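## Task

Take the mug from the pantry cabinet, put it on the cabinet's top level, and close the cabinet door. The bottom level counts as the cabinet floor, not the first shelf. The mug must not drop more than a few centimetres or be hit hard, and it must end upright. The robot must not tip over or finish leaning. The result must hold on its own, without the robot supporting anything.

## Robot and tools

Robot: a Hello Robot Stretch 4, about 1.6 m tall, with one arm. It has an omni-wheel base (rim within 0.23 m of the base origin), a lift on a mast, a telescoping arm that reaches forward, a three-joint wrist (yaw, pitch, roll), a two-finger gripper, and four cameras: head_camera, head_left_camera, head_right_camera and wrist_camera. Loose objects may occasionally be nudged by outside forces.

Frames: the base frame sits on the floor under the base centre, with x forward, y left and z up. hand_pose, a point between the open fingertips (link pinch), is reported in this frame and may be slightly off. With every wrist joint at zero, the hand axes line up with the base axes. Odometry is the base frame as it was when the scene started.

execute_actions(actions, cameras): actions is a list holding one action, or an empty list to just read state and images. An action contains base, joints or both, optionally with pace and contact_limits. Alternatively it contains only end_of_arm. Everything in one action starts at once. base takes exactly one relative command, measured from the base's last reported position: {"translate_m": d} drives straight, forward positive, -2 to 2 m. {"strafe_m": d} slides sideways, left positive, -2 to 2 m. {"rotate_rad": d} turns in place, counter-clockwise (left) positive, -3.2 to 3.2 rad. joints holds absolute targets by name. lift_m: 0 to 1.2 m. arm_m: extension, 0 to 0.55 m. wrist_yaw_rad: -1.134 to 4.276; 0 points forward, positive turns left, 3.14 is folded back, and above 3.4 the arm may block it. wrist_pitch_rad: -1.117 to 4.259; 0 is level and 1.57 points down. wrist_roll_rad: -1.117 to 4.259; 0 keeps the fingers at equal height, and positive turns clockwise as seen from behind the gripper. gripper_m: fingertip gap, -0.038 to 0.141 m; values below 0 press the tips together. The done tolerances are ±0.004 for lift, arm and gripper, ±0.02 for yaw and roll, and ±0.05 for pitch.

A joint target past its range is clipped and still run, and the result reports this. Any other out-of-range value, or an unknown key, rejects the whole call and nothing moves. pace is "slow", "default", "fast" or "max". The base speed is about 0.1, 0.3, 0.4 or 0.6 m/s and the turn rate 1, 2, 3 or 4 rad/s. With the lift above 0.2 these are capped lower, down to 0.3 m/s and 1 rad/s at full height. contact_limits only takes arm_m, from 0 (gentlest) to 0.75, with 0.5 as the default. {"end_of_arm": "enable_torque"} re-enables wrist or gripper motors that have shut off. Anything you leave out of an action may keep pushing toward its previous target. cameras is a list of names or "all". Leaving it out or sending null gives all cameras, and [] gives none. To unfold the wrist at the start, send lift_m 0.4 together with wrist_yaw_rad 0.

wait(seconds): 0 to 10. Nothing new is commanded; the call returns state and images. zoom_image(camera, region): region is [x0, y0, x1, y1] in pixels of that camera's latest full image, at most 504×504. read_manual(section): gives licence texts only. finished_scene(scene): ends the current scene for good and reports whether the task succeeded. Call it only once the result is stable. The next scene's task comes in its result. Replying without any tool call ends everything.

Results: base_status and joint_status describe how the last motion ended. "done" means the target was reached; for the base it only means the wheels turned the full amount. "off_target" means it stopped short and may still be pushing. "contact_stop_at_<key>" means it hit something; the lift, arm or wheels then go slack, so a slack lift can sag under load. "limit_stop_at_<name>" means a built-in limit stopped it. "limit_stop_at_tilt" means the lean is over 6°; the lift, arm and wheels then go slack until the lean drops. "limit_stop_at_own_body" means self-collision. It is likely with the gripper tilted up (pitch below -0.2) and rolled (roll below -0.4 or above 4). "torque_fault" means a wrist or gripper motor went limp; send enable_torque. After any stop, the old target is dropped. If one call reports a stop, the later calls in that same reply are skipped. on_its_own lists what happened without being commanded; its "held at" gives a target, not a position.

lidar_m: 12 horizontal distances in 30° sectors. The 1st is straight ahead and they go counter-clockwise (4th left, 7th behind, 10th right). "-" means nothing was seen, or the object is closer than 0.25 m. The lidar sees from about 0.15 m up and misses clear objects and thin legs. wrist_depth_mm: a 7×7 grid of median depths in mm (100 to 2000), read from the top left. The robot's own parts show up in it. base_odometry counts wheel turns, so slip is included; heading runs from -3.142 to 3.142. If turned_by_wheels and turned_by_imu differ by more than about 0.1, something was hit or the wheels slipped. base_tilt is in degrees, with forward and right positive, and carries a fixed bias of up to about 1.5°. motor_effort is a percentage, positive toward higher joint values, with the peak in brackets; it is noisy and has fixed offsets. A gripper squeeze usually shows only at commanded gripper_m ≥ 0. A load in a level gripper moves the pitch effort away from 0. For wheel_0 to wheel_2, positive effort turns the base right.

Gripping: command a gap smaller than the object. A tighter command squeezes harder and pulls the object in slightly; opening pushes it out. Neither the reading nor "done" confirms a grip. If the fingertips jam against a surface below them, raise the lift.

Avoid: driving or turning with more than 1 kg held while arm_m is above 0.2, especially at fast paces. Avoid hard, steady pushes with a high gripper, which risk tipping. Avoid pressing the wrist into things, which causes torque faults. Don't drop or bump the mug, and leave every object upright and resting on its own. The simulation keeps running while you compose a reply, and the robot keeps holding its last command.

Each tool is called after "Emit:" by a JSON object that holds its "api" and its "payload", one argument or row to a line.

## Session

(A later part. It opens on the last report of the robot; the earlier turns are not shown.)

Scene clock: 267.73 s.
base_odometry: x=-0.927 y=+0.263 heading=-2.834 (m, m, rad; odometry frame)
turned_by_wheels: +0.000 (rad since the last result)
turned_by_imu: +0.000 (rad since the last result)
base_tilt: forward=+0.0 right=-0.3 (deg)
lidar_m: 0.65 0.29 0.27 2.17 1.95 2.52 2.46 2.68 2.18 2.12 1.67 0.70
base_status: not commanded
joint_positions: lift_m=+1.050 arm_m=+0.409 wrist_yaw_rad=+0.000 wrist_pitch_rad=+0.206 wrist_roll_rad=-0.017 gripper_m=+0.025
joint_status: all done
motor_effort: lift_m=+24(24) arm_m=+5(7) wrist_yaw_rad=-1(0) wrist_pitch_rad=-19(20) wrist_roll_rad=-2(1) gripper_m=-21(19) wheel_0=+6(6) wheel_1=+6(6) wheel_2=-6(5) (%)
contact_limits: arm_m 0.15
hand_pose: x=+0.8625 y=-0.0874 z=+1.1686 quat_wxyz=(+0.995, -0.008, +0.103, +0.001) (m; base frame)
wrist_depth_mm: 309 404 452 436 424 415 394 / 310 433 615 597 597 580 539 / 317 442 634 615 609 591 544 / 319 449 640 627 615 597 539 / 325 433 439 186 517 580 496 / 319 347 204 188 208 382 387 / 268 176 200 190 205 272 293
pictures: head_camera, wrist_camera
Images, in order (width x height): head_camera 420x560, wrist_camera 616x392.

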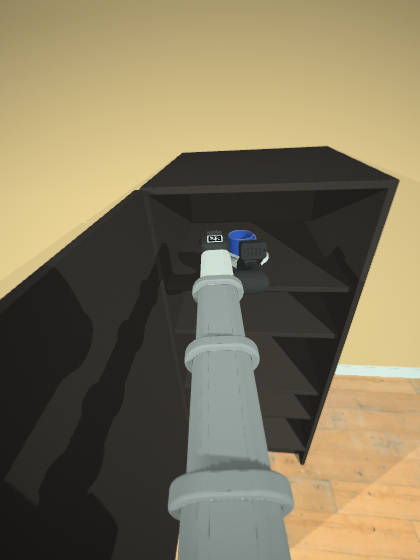

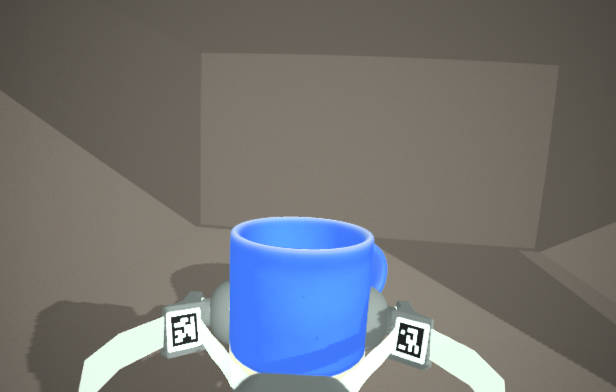

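Emit:
{"api": "execute_actions", "payload": {
  "actions": [
    {"joints":{"lift_m":1.027},"pace":"slow"}
  ],
  "cameras": ["wrist_camera"]
}}

Scene clock: 272.23 s.
base_odometry: x=-0.927 y=+0.263 heading=-2.834 (m, m, rad; odometry frame)
turned_by_wheels: +0.000 (rad since the last result)
turned_by_imu: +0.000 (rad since the last result)
base_tilt: forward=+0.0 right=-0.4 (deg)
lidar_m: 0.69 0.30 0.25 2.16 1.95 2.51 2.45 2.66 2.19 2.16 1.67 0.70
base_status: not commanded
joint_positions: lift_m=+1.027 arm_m=+0.409 wrist_yaw_rad=+0.000 wrist_pitch_rad=+0.206 wrist_roll_rad=-0.017 gripper_m=+0.025
joint_status: all done
motor_effort: lift_m=+15(25) arm_m=+4(4) wrist_yaw_rad=+1(0) wrist_pitch_rad=-19(19) wrist_roll_rad=-1(0) gripper_m=-21(20) wheel_0=+6(6) wheel_1=+6(6) wheel_2=-5(5) (%)
hand_pose: x=+0.8625 y=-0.0874 z=+1.1464 quat_wxyz=(+0.995, -0.008, +0.103, +0.001) (m; base frame)
wrist_depth_mm: 310 418 539 521 504 500 469 / 310 430 615 597 591 574 549 / 315 445 634 615 603 585 549 / 319 449 640 627 615 597 535 / 320 404 382 187 445 500 488 / 291 303 203 187 207 330 334 / 235 176 200 190 204 235 262
pictures: wrist_camera
Images, in order (width x height): wrist_camera 616x392.

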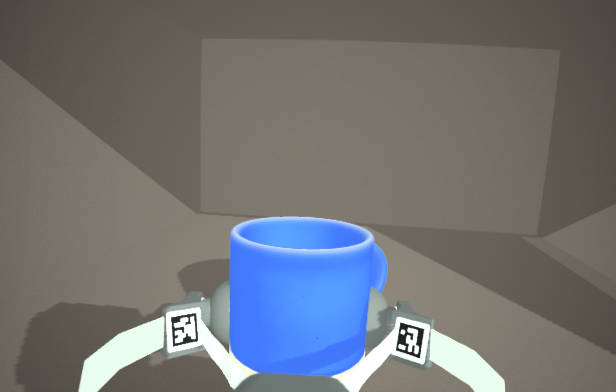

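Emit:
{"api": "execute_actions", "payload": {
  "actions": [
    {"joints":{"lift_m":1.022},"pace":"slow"}
  ],
  "cameras": []
}}

Emit:
{"api": "execute_actions", "payload": {
  "actions": [
    {"joints":{"gripper_m":0.11}}
  ],
  "cameras": ["wrist_camera"]
}}

Scene clock: 275.67 s.
base_odometry: x=-0.927 y=+0.263 heading=-2.834 (m, m, rad; odometry frame)
turned_by_wheels: +0.000 (rad since the last result)
turned_by_imu: +0.000 (rad since the last result)
base_tilt: forward=+0.0 right=-0.4 (deg)
lidar_m: 0.68 0.30 0.27 2.18 1.98 2.52 2.44 2.67 2.17 2.16 1.66 0.71
base_status: not commanded
joint_positions: lift_m=+1.022 arm_m=+0.409 wrist_yaw_rad=+0.000 wrist_pitch_rad=+0.204 wrist_roll_rad=-0.017 gripper_m=+0.025
joint_status: all done
motor_effort: lift_m=+14(14) arm_m=+4(5) wrist_yaw_rad=-1(1) wrist_pitch_rad=-11(19) wrist_roll_rad=-1(1) gripper_m=-19(22) wheel_0=+5(5) wheel_1=+6(6) wheel_2=-6(5) (%)
hand_pose: x=+0.8627 y=-0.0874 z=+1.1422 quat_wxyz=(+0.995, -0.008, +0.102, +0.001) (m; base frame)
wrist_depth_mm: 310 421 539 521 504 500 477 / 309 433 621 603 597 569 544 / 315 442 627 615 597 585 544 / 320 449 640 627 621 597 530 / 322 399 379 186 442 492 484 / 289 296 202 187 206 327 330 / 229 176 200 190 204 231 257
pictures: none
No camera images: the call's "cameras" was empty. Leave "cameras" out to get every camera's image.

Scene clock: 277.37 s.
base_odometry: x=-0.927 y=+0.263 heading=-2.834 (m, m, rad; odometry frame)
turned_by_wheels: +0.000 (rad since the last result)
turned_by_imu: +0.000 (rad since the last result)
base_tilt: forward=+0.0 right=-0.5 (deg)
lidar_m: 0.66 0.28 0.25 2.18 1.94 2.50 2.46 2.69 2.20 2.15 1.65 0.72
base_status: not commanded
joint_positions: lift_m=+1.022 arm_m=+0.409 wrist_yaw_rad=+0.000 wrist_pitch_rad=+0.202 wrist_roll_rad=-0.017 gripper_m=+0.110
joint_status: all done
motor_effort: lift_m=+15(14) arm_m=+4(5) wrist_yaw_rad=+0(1) wrist_pitch_rad=-6(11) wrist_roll_rad=-1(0) gripper_m=+0(18) wheel_0=+6(5) wheel_1=+7(6) wheel_2=-5(5) (%)
hand_pose: x=+0.8627 y=-0.0875 z=+1.1427 quat_wxyz=(+0.995, -0.008, +0.101, +0.001) (m; base frame)
wrist_depth_mm: 312 424 539 521 500 500 469 / 310 427 621 603 591 574 554 / 315 439 634 615 609 591 549 / 320 445 640 627 615 597 539 / 324 402 415 196 442 500 484 / 287 283 213 198 271 329 332 / 229 226 217 160 225 244 259
pictures: wrist_camera
Images, in order (width x height): wrist_camera 616x392.

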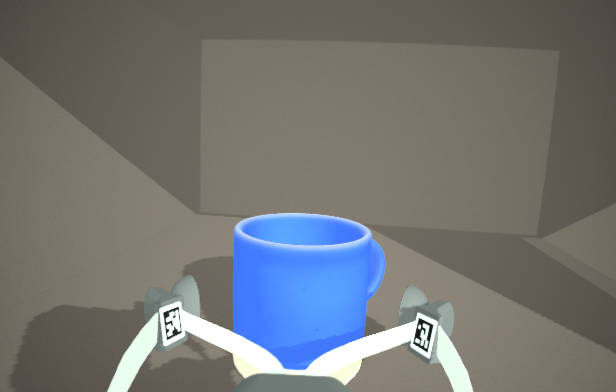

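Emit:
{"api": "execute_actions", "payload": {
  "actions": [
    {"base":{"translate_m":-0.3},"joints":{"arm_m":0.0}}
  ],
  "cameras": ["head_camera"]
}}

Emit:
{"api": "execute_actions", "payload": {
  "actions": [
    {"base":{"rotate_rad":-0.13},"joints":{"wrist_yaw_rad":-1.1,"wrist_pitch_rad":0,"gripper_m":0.0,"lift_m":0.55},"pace":"fast"}
  ],
  "cameras": []
}}

Emit:
{"api": "execute_actions", "payload": {
  "actions": [
    {"base":{"strafe_m":0.67},"pace":"fast"}
  ]
}}

Scene clock: 295.10 s.
base_odometry: x=-0.641 y=+0.354 heading=-2.834 (m, m, rad; odometry frame)
turned_by_wheels: -0.001 (rad since the last result)
turned_by_imu: +0.000 (rad since the last result)
base_tilt: forward=+0.0 right=-0.4 (deg)
lidar_m: 0.72 0.49 2.54 1.89 1.98 2.18 2.16 2.34 2.13 2.09 2.07 1.03
base_status: done
joint_positions: lift_m=+1.022 arm_m=+0.003 wrist_yaw_rad=+0.000 wrist_pitch_rad=+0.203 wrist_roll_rad=-0.017 gripper_m=+0.110
joint_status: all done
joint sent to its limit — the command would take arm_m past its lower limit, so that joint was sent only as far as its limit.
motor_effort: lift_m=+15(15) arm_m=-4(7) wrist_yaw_rad=+1(1) wrist_pitch_rad=-8(8) wrist_roll_rad=-1(1) gripper_m=-2(2) wheel_0=-5(8) wheel_1=-4(10) wheel_2=+3(12) (%)
hand_pose: x=+0.4570 y=-0.0875 z=+1.1425 quat_wxyz=(+0.995, -0.008, +0.101, +0.001) (m; base frame)
wrist_depth_mm: 410 559 1281 1308 1281 1229 1182 / 407 569 842 1098 1042 946 1205 / 415 585 946 1366 1281 1281 1255 / 418 597 878 917 1078 1281 1281 / 424 597 904 1118 1138 1308 1308 / 430 544 946 1336 904 1366 1308 / 442 539 891 160 1025 1430 1336
pictures: head_camera
Images, in order (width x height): head_camera 420x560.

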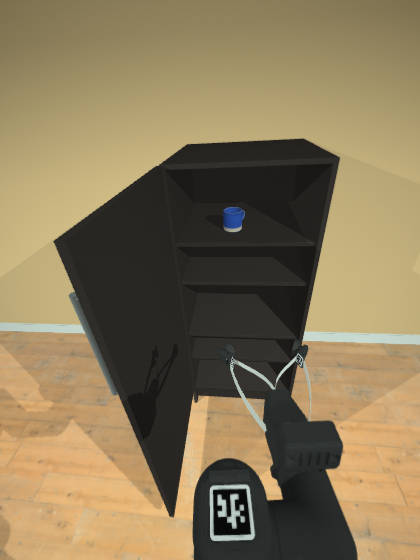

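Scene clock: 297.37 s.
base_odometry: x=-0.641 y=+0.354 heading=-2.963 (m, m, rad; odometry frame)
turned_by_wheels: -0.129 (rad since the last result)
turned_by_imu: -0.130 (rad since the last result)
base_tilt: forward=+0.0 right=-0.4 (deg)
lidar_m: 1.00 0.46 2.19 1.92 1.89 2.26 2.17 2.24 2.24 2.10 2.17 1.07
base_status: done
joint_positions: lift_m=+0.550 arm_m=+0.003 wrist_yaw_rad=-1.100 wrist_pitch_rad=+0.003 wrist_roll_rad=-0.017 gripper_m=+0.000
joint_status: all done
motor_effort: lift_m=+15(13) arm_m=-4(5) wrist_yaw_rad=+0(4) wrist_pitch_rad=-8(12) wrist_roll_rad=-1(1) gripper_m=-6(5) wheel_0=+4(8) wheel_1=+5(9) wheel_2=+3(9) (%)
hand_pose: x=+0.2274 y=-0.2967 z=+0.7278 quat_wxyz=(+0.853, -0.006, +0.006, -0.523) (m; base frame)
wrist_depth_mm: 1430 1708 - - - - 1863 / 1430 1756 - - - 1921 1756 / 1430 1756 - - - 1863 1661 / 1397 1756 - - - 1983 1808 / 1366 1756 - - - 1921 1756 / 1430 1756 - 209 1983 1808 1708 / 1464 1661 186 185 182 1863 1661
pictures: none
No camera images: the call's "cameras" was empty. Leave "cameras" out to get every camera's image.

Scene clock: 300.20 s.
base_odometry: x=-0.522 y=-0.306 heading=-2.963 (m, m, rad; odometry frame)
turned_by_wheels: +0.000 (rad since the last result)
turned_by_imu: +0.001 (rad since the last result)
base_tilt: forward=+0.0 right=-0.4 (deg)
lidar_m: 1.41 1.63 2.03 1.95 1.26 1.64 2.16 2.26 2.92 2.78 2.32 0.55
base_status: done
joint_positions: lift_m=+0.550 arm_m=+0.003 wrist_yaw_rad=-1.100 wrist_pitch_rad=+0.003 wrist_roll_rad=-0.017 gripper_m=+0.000
joint_status: not commanded
motor_effort: lift_m=+15(15) arm_m=-4(4) wrist_yaw_rad=-1(0) wrist_pitch_rad=-8(9) wrist_roll_rad=+0(0) gripper_m=-6(1) wheel_0=-1(13) wheel_1=+3(16) wheel_2=+0(2) (%)
hand_pose: x=+0.2274 y=-0.2967 z=+0.7278 quat_wxyz=(+0.853, -0.006, +0.006, -0.523) (m; base frame)
wrist_depth_mm: 500 413 - - - - - / 496 430 - - - - - / 492 421 - - - - - / 492 421 - - - - - / 480 413 - - - - - / 473 410 - 208 - - - / 462 404 186 185 182 - -
pictures: head_camera, head_left_camera, head_right_camera, wrist_camera
Images, in order (width x height): head_camera 420x560, head_left_camera 420x672, head_right_camera 420x672, wrist_camera 616x392.

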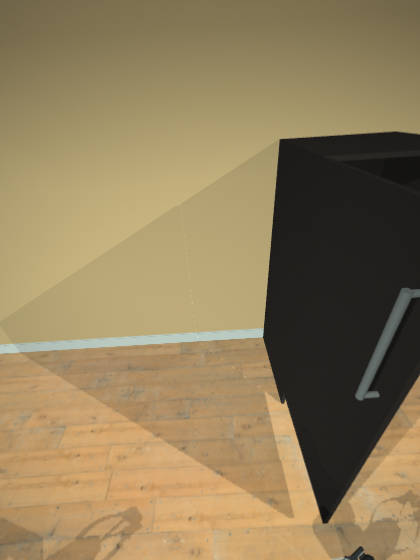

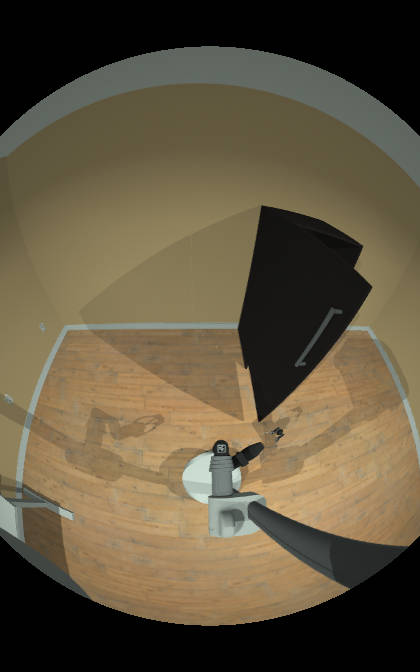

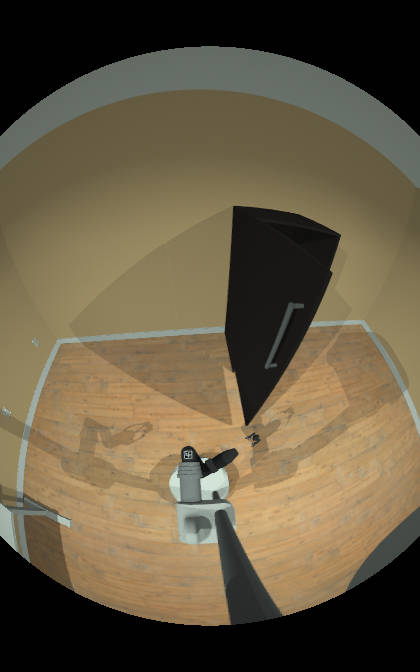

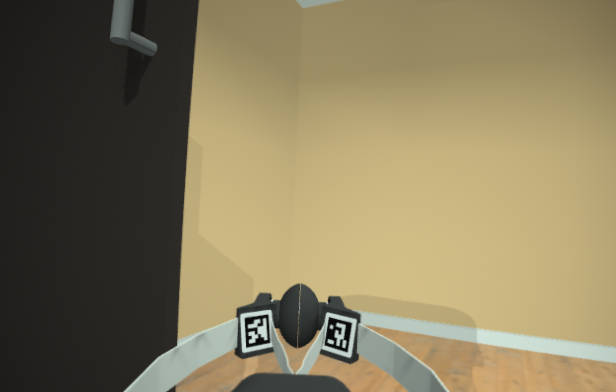

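Emit:
{"api": "execute_actions", "payload": {
  "actions": [
    {"joints":{"arm_m":0.3},"contact_limits":{"arm_m":0.2}}
  ],
  "cameras": ["wrist_camera"]
}}

Emit:
{"api": "execute_actions", "payload": {
  "actions": [
    {"base":{"strafe_m":-0.25},"joints":{"arm_m":0.33},"pace":"slow"}
  ],
  "cameras": ["head_camera","head_left_camera","wrist_camera"]
}}

Scene clock: 307.53 s.
base_odometry: x=-0.522 y=-0.306 heading=-2.963 (m, m, rad; odometry frame)
turned_by_wheels: +0.000 (rad since the last result)
turned_by_imu: +0.000 (rad since the last result)
base_tilt: forward=+0.0 right=-0.4 (deg)
lidar_m: 1.39 1.63 2.05 1.94 1.28 1.62 2.17 2.27 2.94 2.80 2.32 0.56
base_status: not commanded
joint_positions: lift_m=+0.550 arm_m=+0.299 wrist_yaw_rad=-1.100 wrist_pitch_rad=+0.003 wrist_roll_rad=-0.017 gripper_m=+0.000
joint_status: all done
motor_effort: lift_m=+15(15) arm_m=+4(6) wrist_yaw_rad=-1(0) wrist_pitch_rad=-9(9) wrist_roll_rad=-2(0) gripper_m=-4(5) wheel_0=-1(1) wheel_1=+4(3) wheel_2=+0(0) (%)
contact_limits: arm_m 0.2
hand_pose: x=+0.5231 y=-0.2967 z=+0.7278 quat_wxyz=(+0.853, -0.006, +0.006, -0.523) (m; base frame)
wrist_depth_mm: 492 427 364 324 293 271 - / 484 415 364 319 287 267 - / 477 413 357 317 286 267 - / 469 404 353 314 283 264 - / 469 399 349 310 282 264 - / 462 397 345 209 276 265 - / 449 394 186 185 183 260 -
pictures: wrist_camera
Images, in order (width x height): wrist_camera 616x392.

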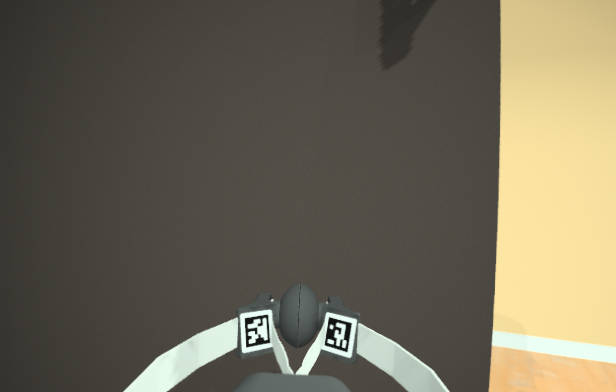

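Scene clock: 311.20 s.
base_odometry: x=-0.566 y=-0.060 heading=-2.963 (m, m, rad; odometry frame)
turned_by_wheels: +0.000 (rad since the last result)
turned_by_imu: -0.001 (rad since the last result)
base_tilt: forward=+0.0 right=-0.3 (deg)
lidar_m: 0.85 1.64 2.17 2.00 1.49 1.98 2.17 2.25 2.66 2.53 2.30 0.59
base_status: done
joint_positions: lift_m=+0.550 arm_m=+0.329 wrist_yaw_rad=-1.100 wrist_pitch_rad=+0.003 wrist_roll_rad=-0.017 gripper_m=+0.000
joint_status: all done
motor_effort: lift_m=+15(15) arm_m=+4(4) wrist_yaw_rad=-1(5) wrist_pitch_rad=-8(9) wrist_roll_rad=-1(0) gripper_m=-5(6) wheel_0=+3(14) wheel_1=-8(11) wheel_2=+0(0) (%)
hand_pose: x=+0.5531 y=-0.2967 z=+0.7278 quat_wxyz=(+0.853, -0.006, +0.006, -0.523) (m; base frame)
wrist_depth_mm: 282 283 287 290 291 - - / 278 283 287 289 290 - - / 279 282 285 287 289 - - / 281 279 282 285 286 - - / 277 279 281 285 286 - - / 274 277 278 209 285 - - / 274 277 186 185 182 - 1983
pictures: head_camera, head_left_camera, wrist_camera
Images, in order (width x height): head_camera 420x560, head_left_camera 420x672, wrist_camera 616x392.

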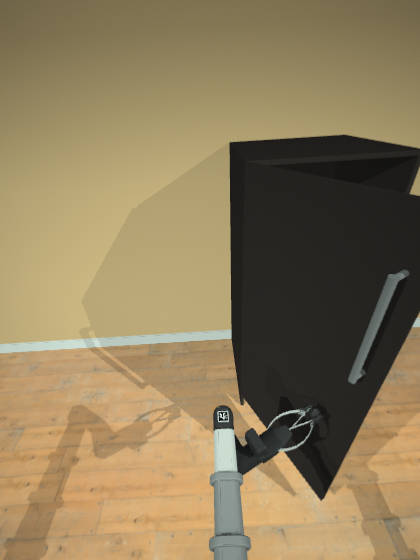

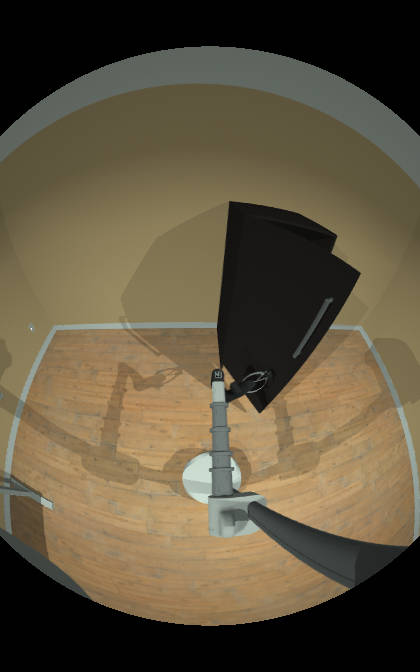

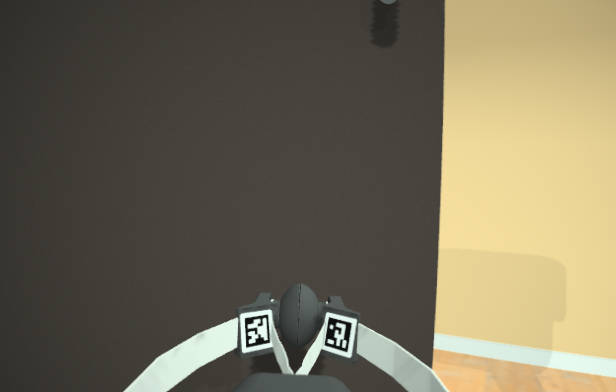

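Emit:
{"api": "execute_actions", "payload": {
  "actions": [
    {"base":{"strafe_m":-0.13},"joints":{"arm_m":0.47},"pace":"slow"}
  ],
  "cameras": ["head_camera","wrist_camera"]
}}

Scene clock: 319.47 s.
base_odometry: x=-0.589 y=+0.068 heading=-2.964 (m, m, rad; odometry frame)
turned_by_wheels: +0.000 (rad since the last result)
turned_by_imu: +0.000 (rad since the last result)
base_tilt: forward=+0.0 right=-0.4 (deg)
lidar_m: 0.89 1.63 2.19 1.94 1.63 2.17 2.14 2.27 2.53 2.42 2.29 0.85
base_status: done
joint_positions: lift_m=+0.550 arm_m=+0.469 wrist_yaw_rad=-1.100 wrist_pitch_rad=+0.002 wrist_roll_rad=-0.017 gripper_m=+0.000
joint_status: all done
motor_effort: lift_m=+15(15) arm_m=+5(7) wrist_yaw_rad=+0(20) wrist_pitch_rad=-8(9) wrist_roll_rad=-1(1) gripper_m=-5(3) wheel_0=+5(15) wheel_1=-6(11) wheel_2=+0(0) (%)
hand_pose: x=+0.6930 y=-0.2968 z=+0.7279 quat_wxyz=(+0.852, -0.007, +0.005, -0.523) (m; base frame)
wrist_depth_mm: 270 303 353 407 - - 1983 / 268 306 349 415 - - 1983 / 271 304 353 415 - - 1983 / 270 304 353 418 - - 1983 / 268 304 355 415 - - 1983 / 268 304 338 209 - - - / 270 296 186 185 183 - 1983
pictures: head_camera, wrist_camera
Images, in order (width x height): head_camera 420x560, wrist_camera 616x392.

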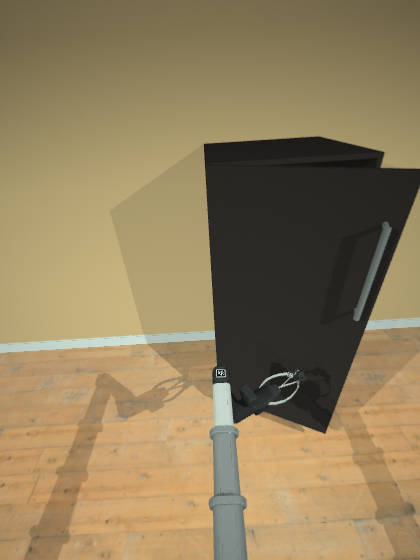

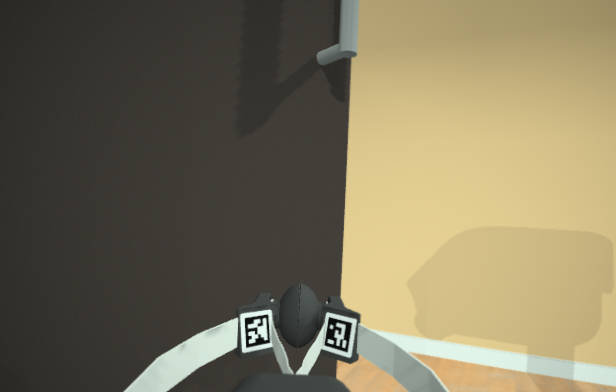

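Emit:
{"api": "execute_actions", "payload": {
  "actions": [
    {"base":{"strafe_m":-0.3},"joints":{"arm_m":0.15}}
  ],
  "cameras": []
}}

Emit:
{"api": "execute_actions", "payload": {
  "actions": [
    {"joints":{"wrist_yaw_rad":0,"arm_m":0.22}}
  ],
  "cameras": ["head_camera","wrist_camera"]
}}

Scene clock: 327.60 s.
base_odometry: x=-0.642 y=+0.363 heading=-2.964 (m, m, rad; odometry frame)
turned_by_wheels: +0.000 (rad since the last result)
turned_by_imu: -0.001 (rad since the last result)
base_tilt: forward=+0.0 right=-0.4 (deg)
lidar_m: 0.98 1.02 2.18 1.95 1.87 2.27 2.16 2.24 2.22 2.09 2.18 1.64
base_status: done
joint_positions: lift_m=+0.550 arm_m=+0.151 wrist_yaw_rad=-1.100 wrist_pitch_rad=+0.002 wrist_roll_rad=-0.017 gripper_m=+0.000
joint_status: all done
motor_effort: lift_m=+15(15) arm_m=-5(4) wrist_yaw_rad=+0(0) wrist_pitch_rad=-7(7) wrist_roll_rad=-1(2) gripper_m=+0(3) wheel_0=+2(10) wheel_1=-4(13) wheel_2=+0(0) (%)
hand_pose: x=+0.3746 y=-0.2968 z=+0.7279 quat_wxyz=(+0.852, -0.007, +0.005, -0.523) (m; base frame)
wrist_depth_mm: 1255 1576 - - - 1921 1756 / 1281 1576 - - - 1921 1708 / 1281 1618 - - - 1863 1708 / 1281 1576 - - - 1983 1708 / 1255 1618 - - - 1863 1708 / 1281 1576 1863 210 1983 1921 1661 / 1281 1499 186 185 183 1863 1661
pictures: none
No camera images: the call's "cameras" was empty. Leave "cameras" out to get every camera's image.

Scene clock: 328.80 s.
base_odometry: x=-0.642 y=+0.363 heading=-2.964 (m, m, rad; odometry frame)
turned_by_wheels: +0.000 (rad since the last result)
turned_by_imu: +0.000 (rad since the last result)
base_tilt: forward=+0.0 right=-0.3 (deg)
lidar_m: 0.98 1.02 2.20 1.92 1.91 2.27 2.17 2.22 2.20 2.10 2.21 1.67
base_status: not commanded
joint_positions: lift_m=+0.550 arm_m=+0.219 wrist_yaw_rad=+0.000 wrist_pitch_rad=+0.002 wrist_roll_rad=-0.017 gripper_m=+0.000
joint_status: all done
motor_effort: lift_m=+15(15) arm_m=+4(5) wrist_yaw_rad=+2(10) wrist_pitch_rad=-8(7) wrist_roll_rad=-2(0) gripper_m=-5(6) wheel_0=+2(2) wheel_1=-4(4) wheel_2=+0(0) (%)
hand_pose: x=+0.6786 y=-0.0876 z=+0.7279 quat_wxyz=(+1.000, -0.008, +0.001, +0.000) (m; base frame)
wrist_depth_mm: 554 559 559 564 569 1182 1229 / 564 554 554 554 564 1205 1205 / 549 554 554 554 559 1205 1182 / 549 554 554 549 554 1205 1182 / 549 549 549 554 554 1160 1182 / 544 544 549 209 554 1182 1182 / 539 549 186 185 183 1118 1160
pictures: head_camera, wrist_camera
Images, in order (width x height): head_camera 420x560, wrist_camera 616x392.

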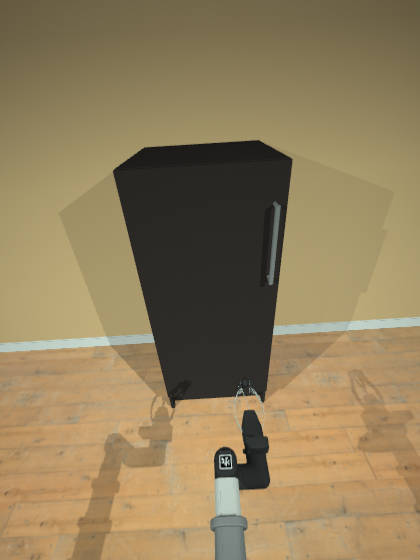

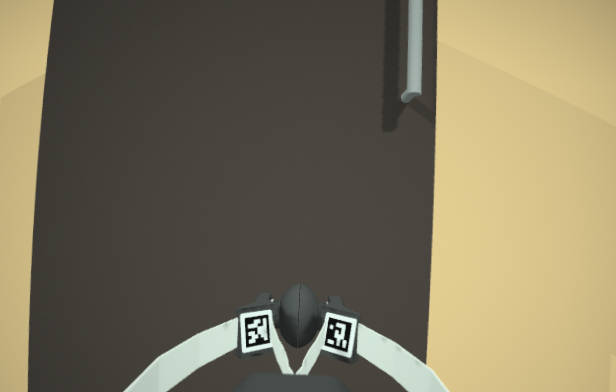

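Emit:
{"api": "zoom_image", "payload": {
  "camera": "head_camera",
  "region": [200, 120, 320, 220]
}}

Region (200, 120, 320, 220) of head_camera's 420x560 image, scaled by 4.200, with more detail than that image has.

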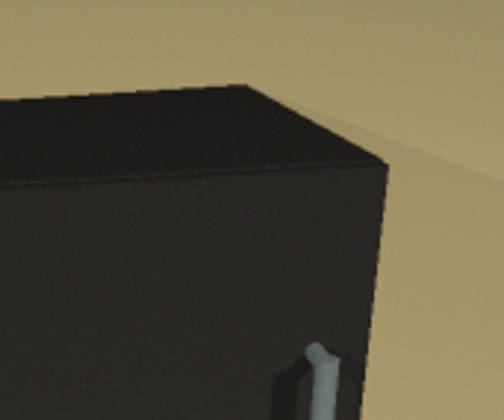

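Emit:
{"api": "finished_scene", "payload": {
  "scene": 1
}}

The scene is finished: the task was done.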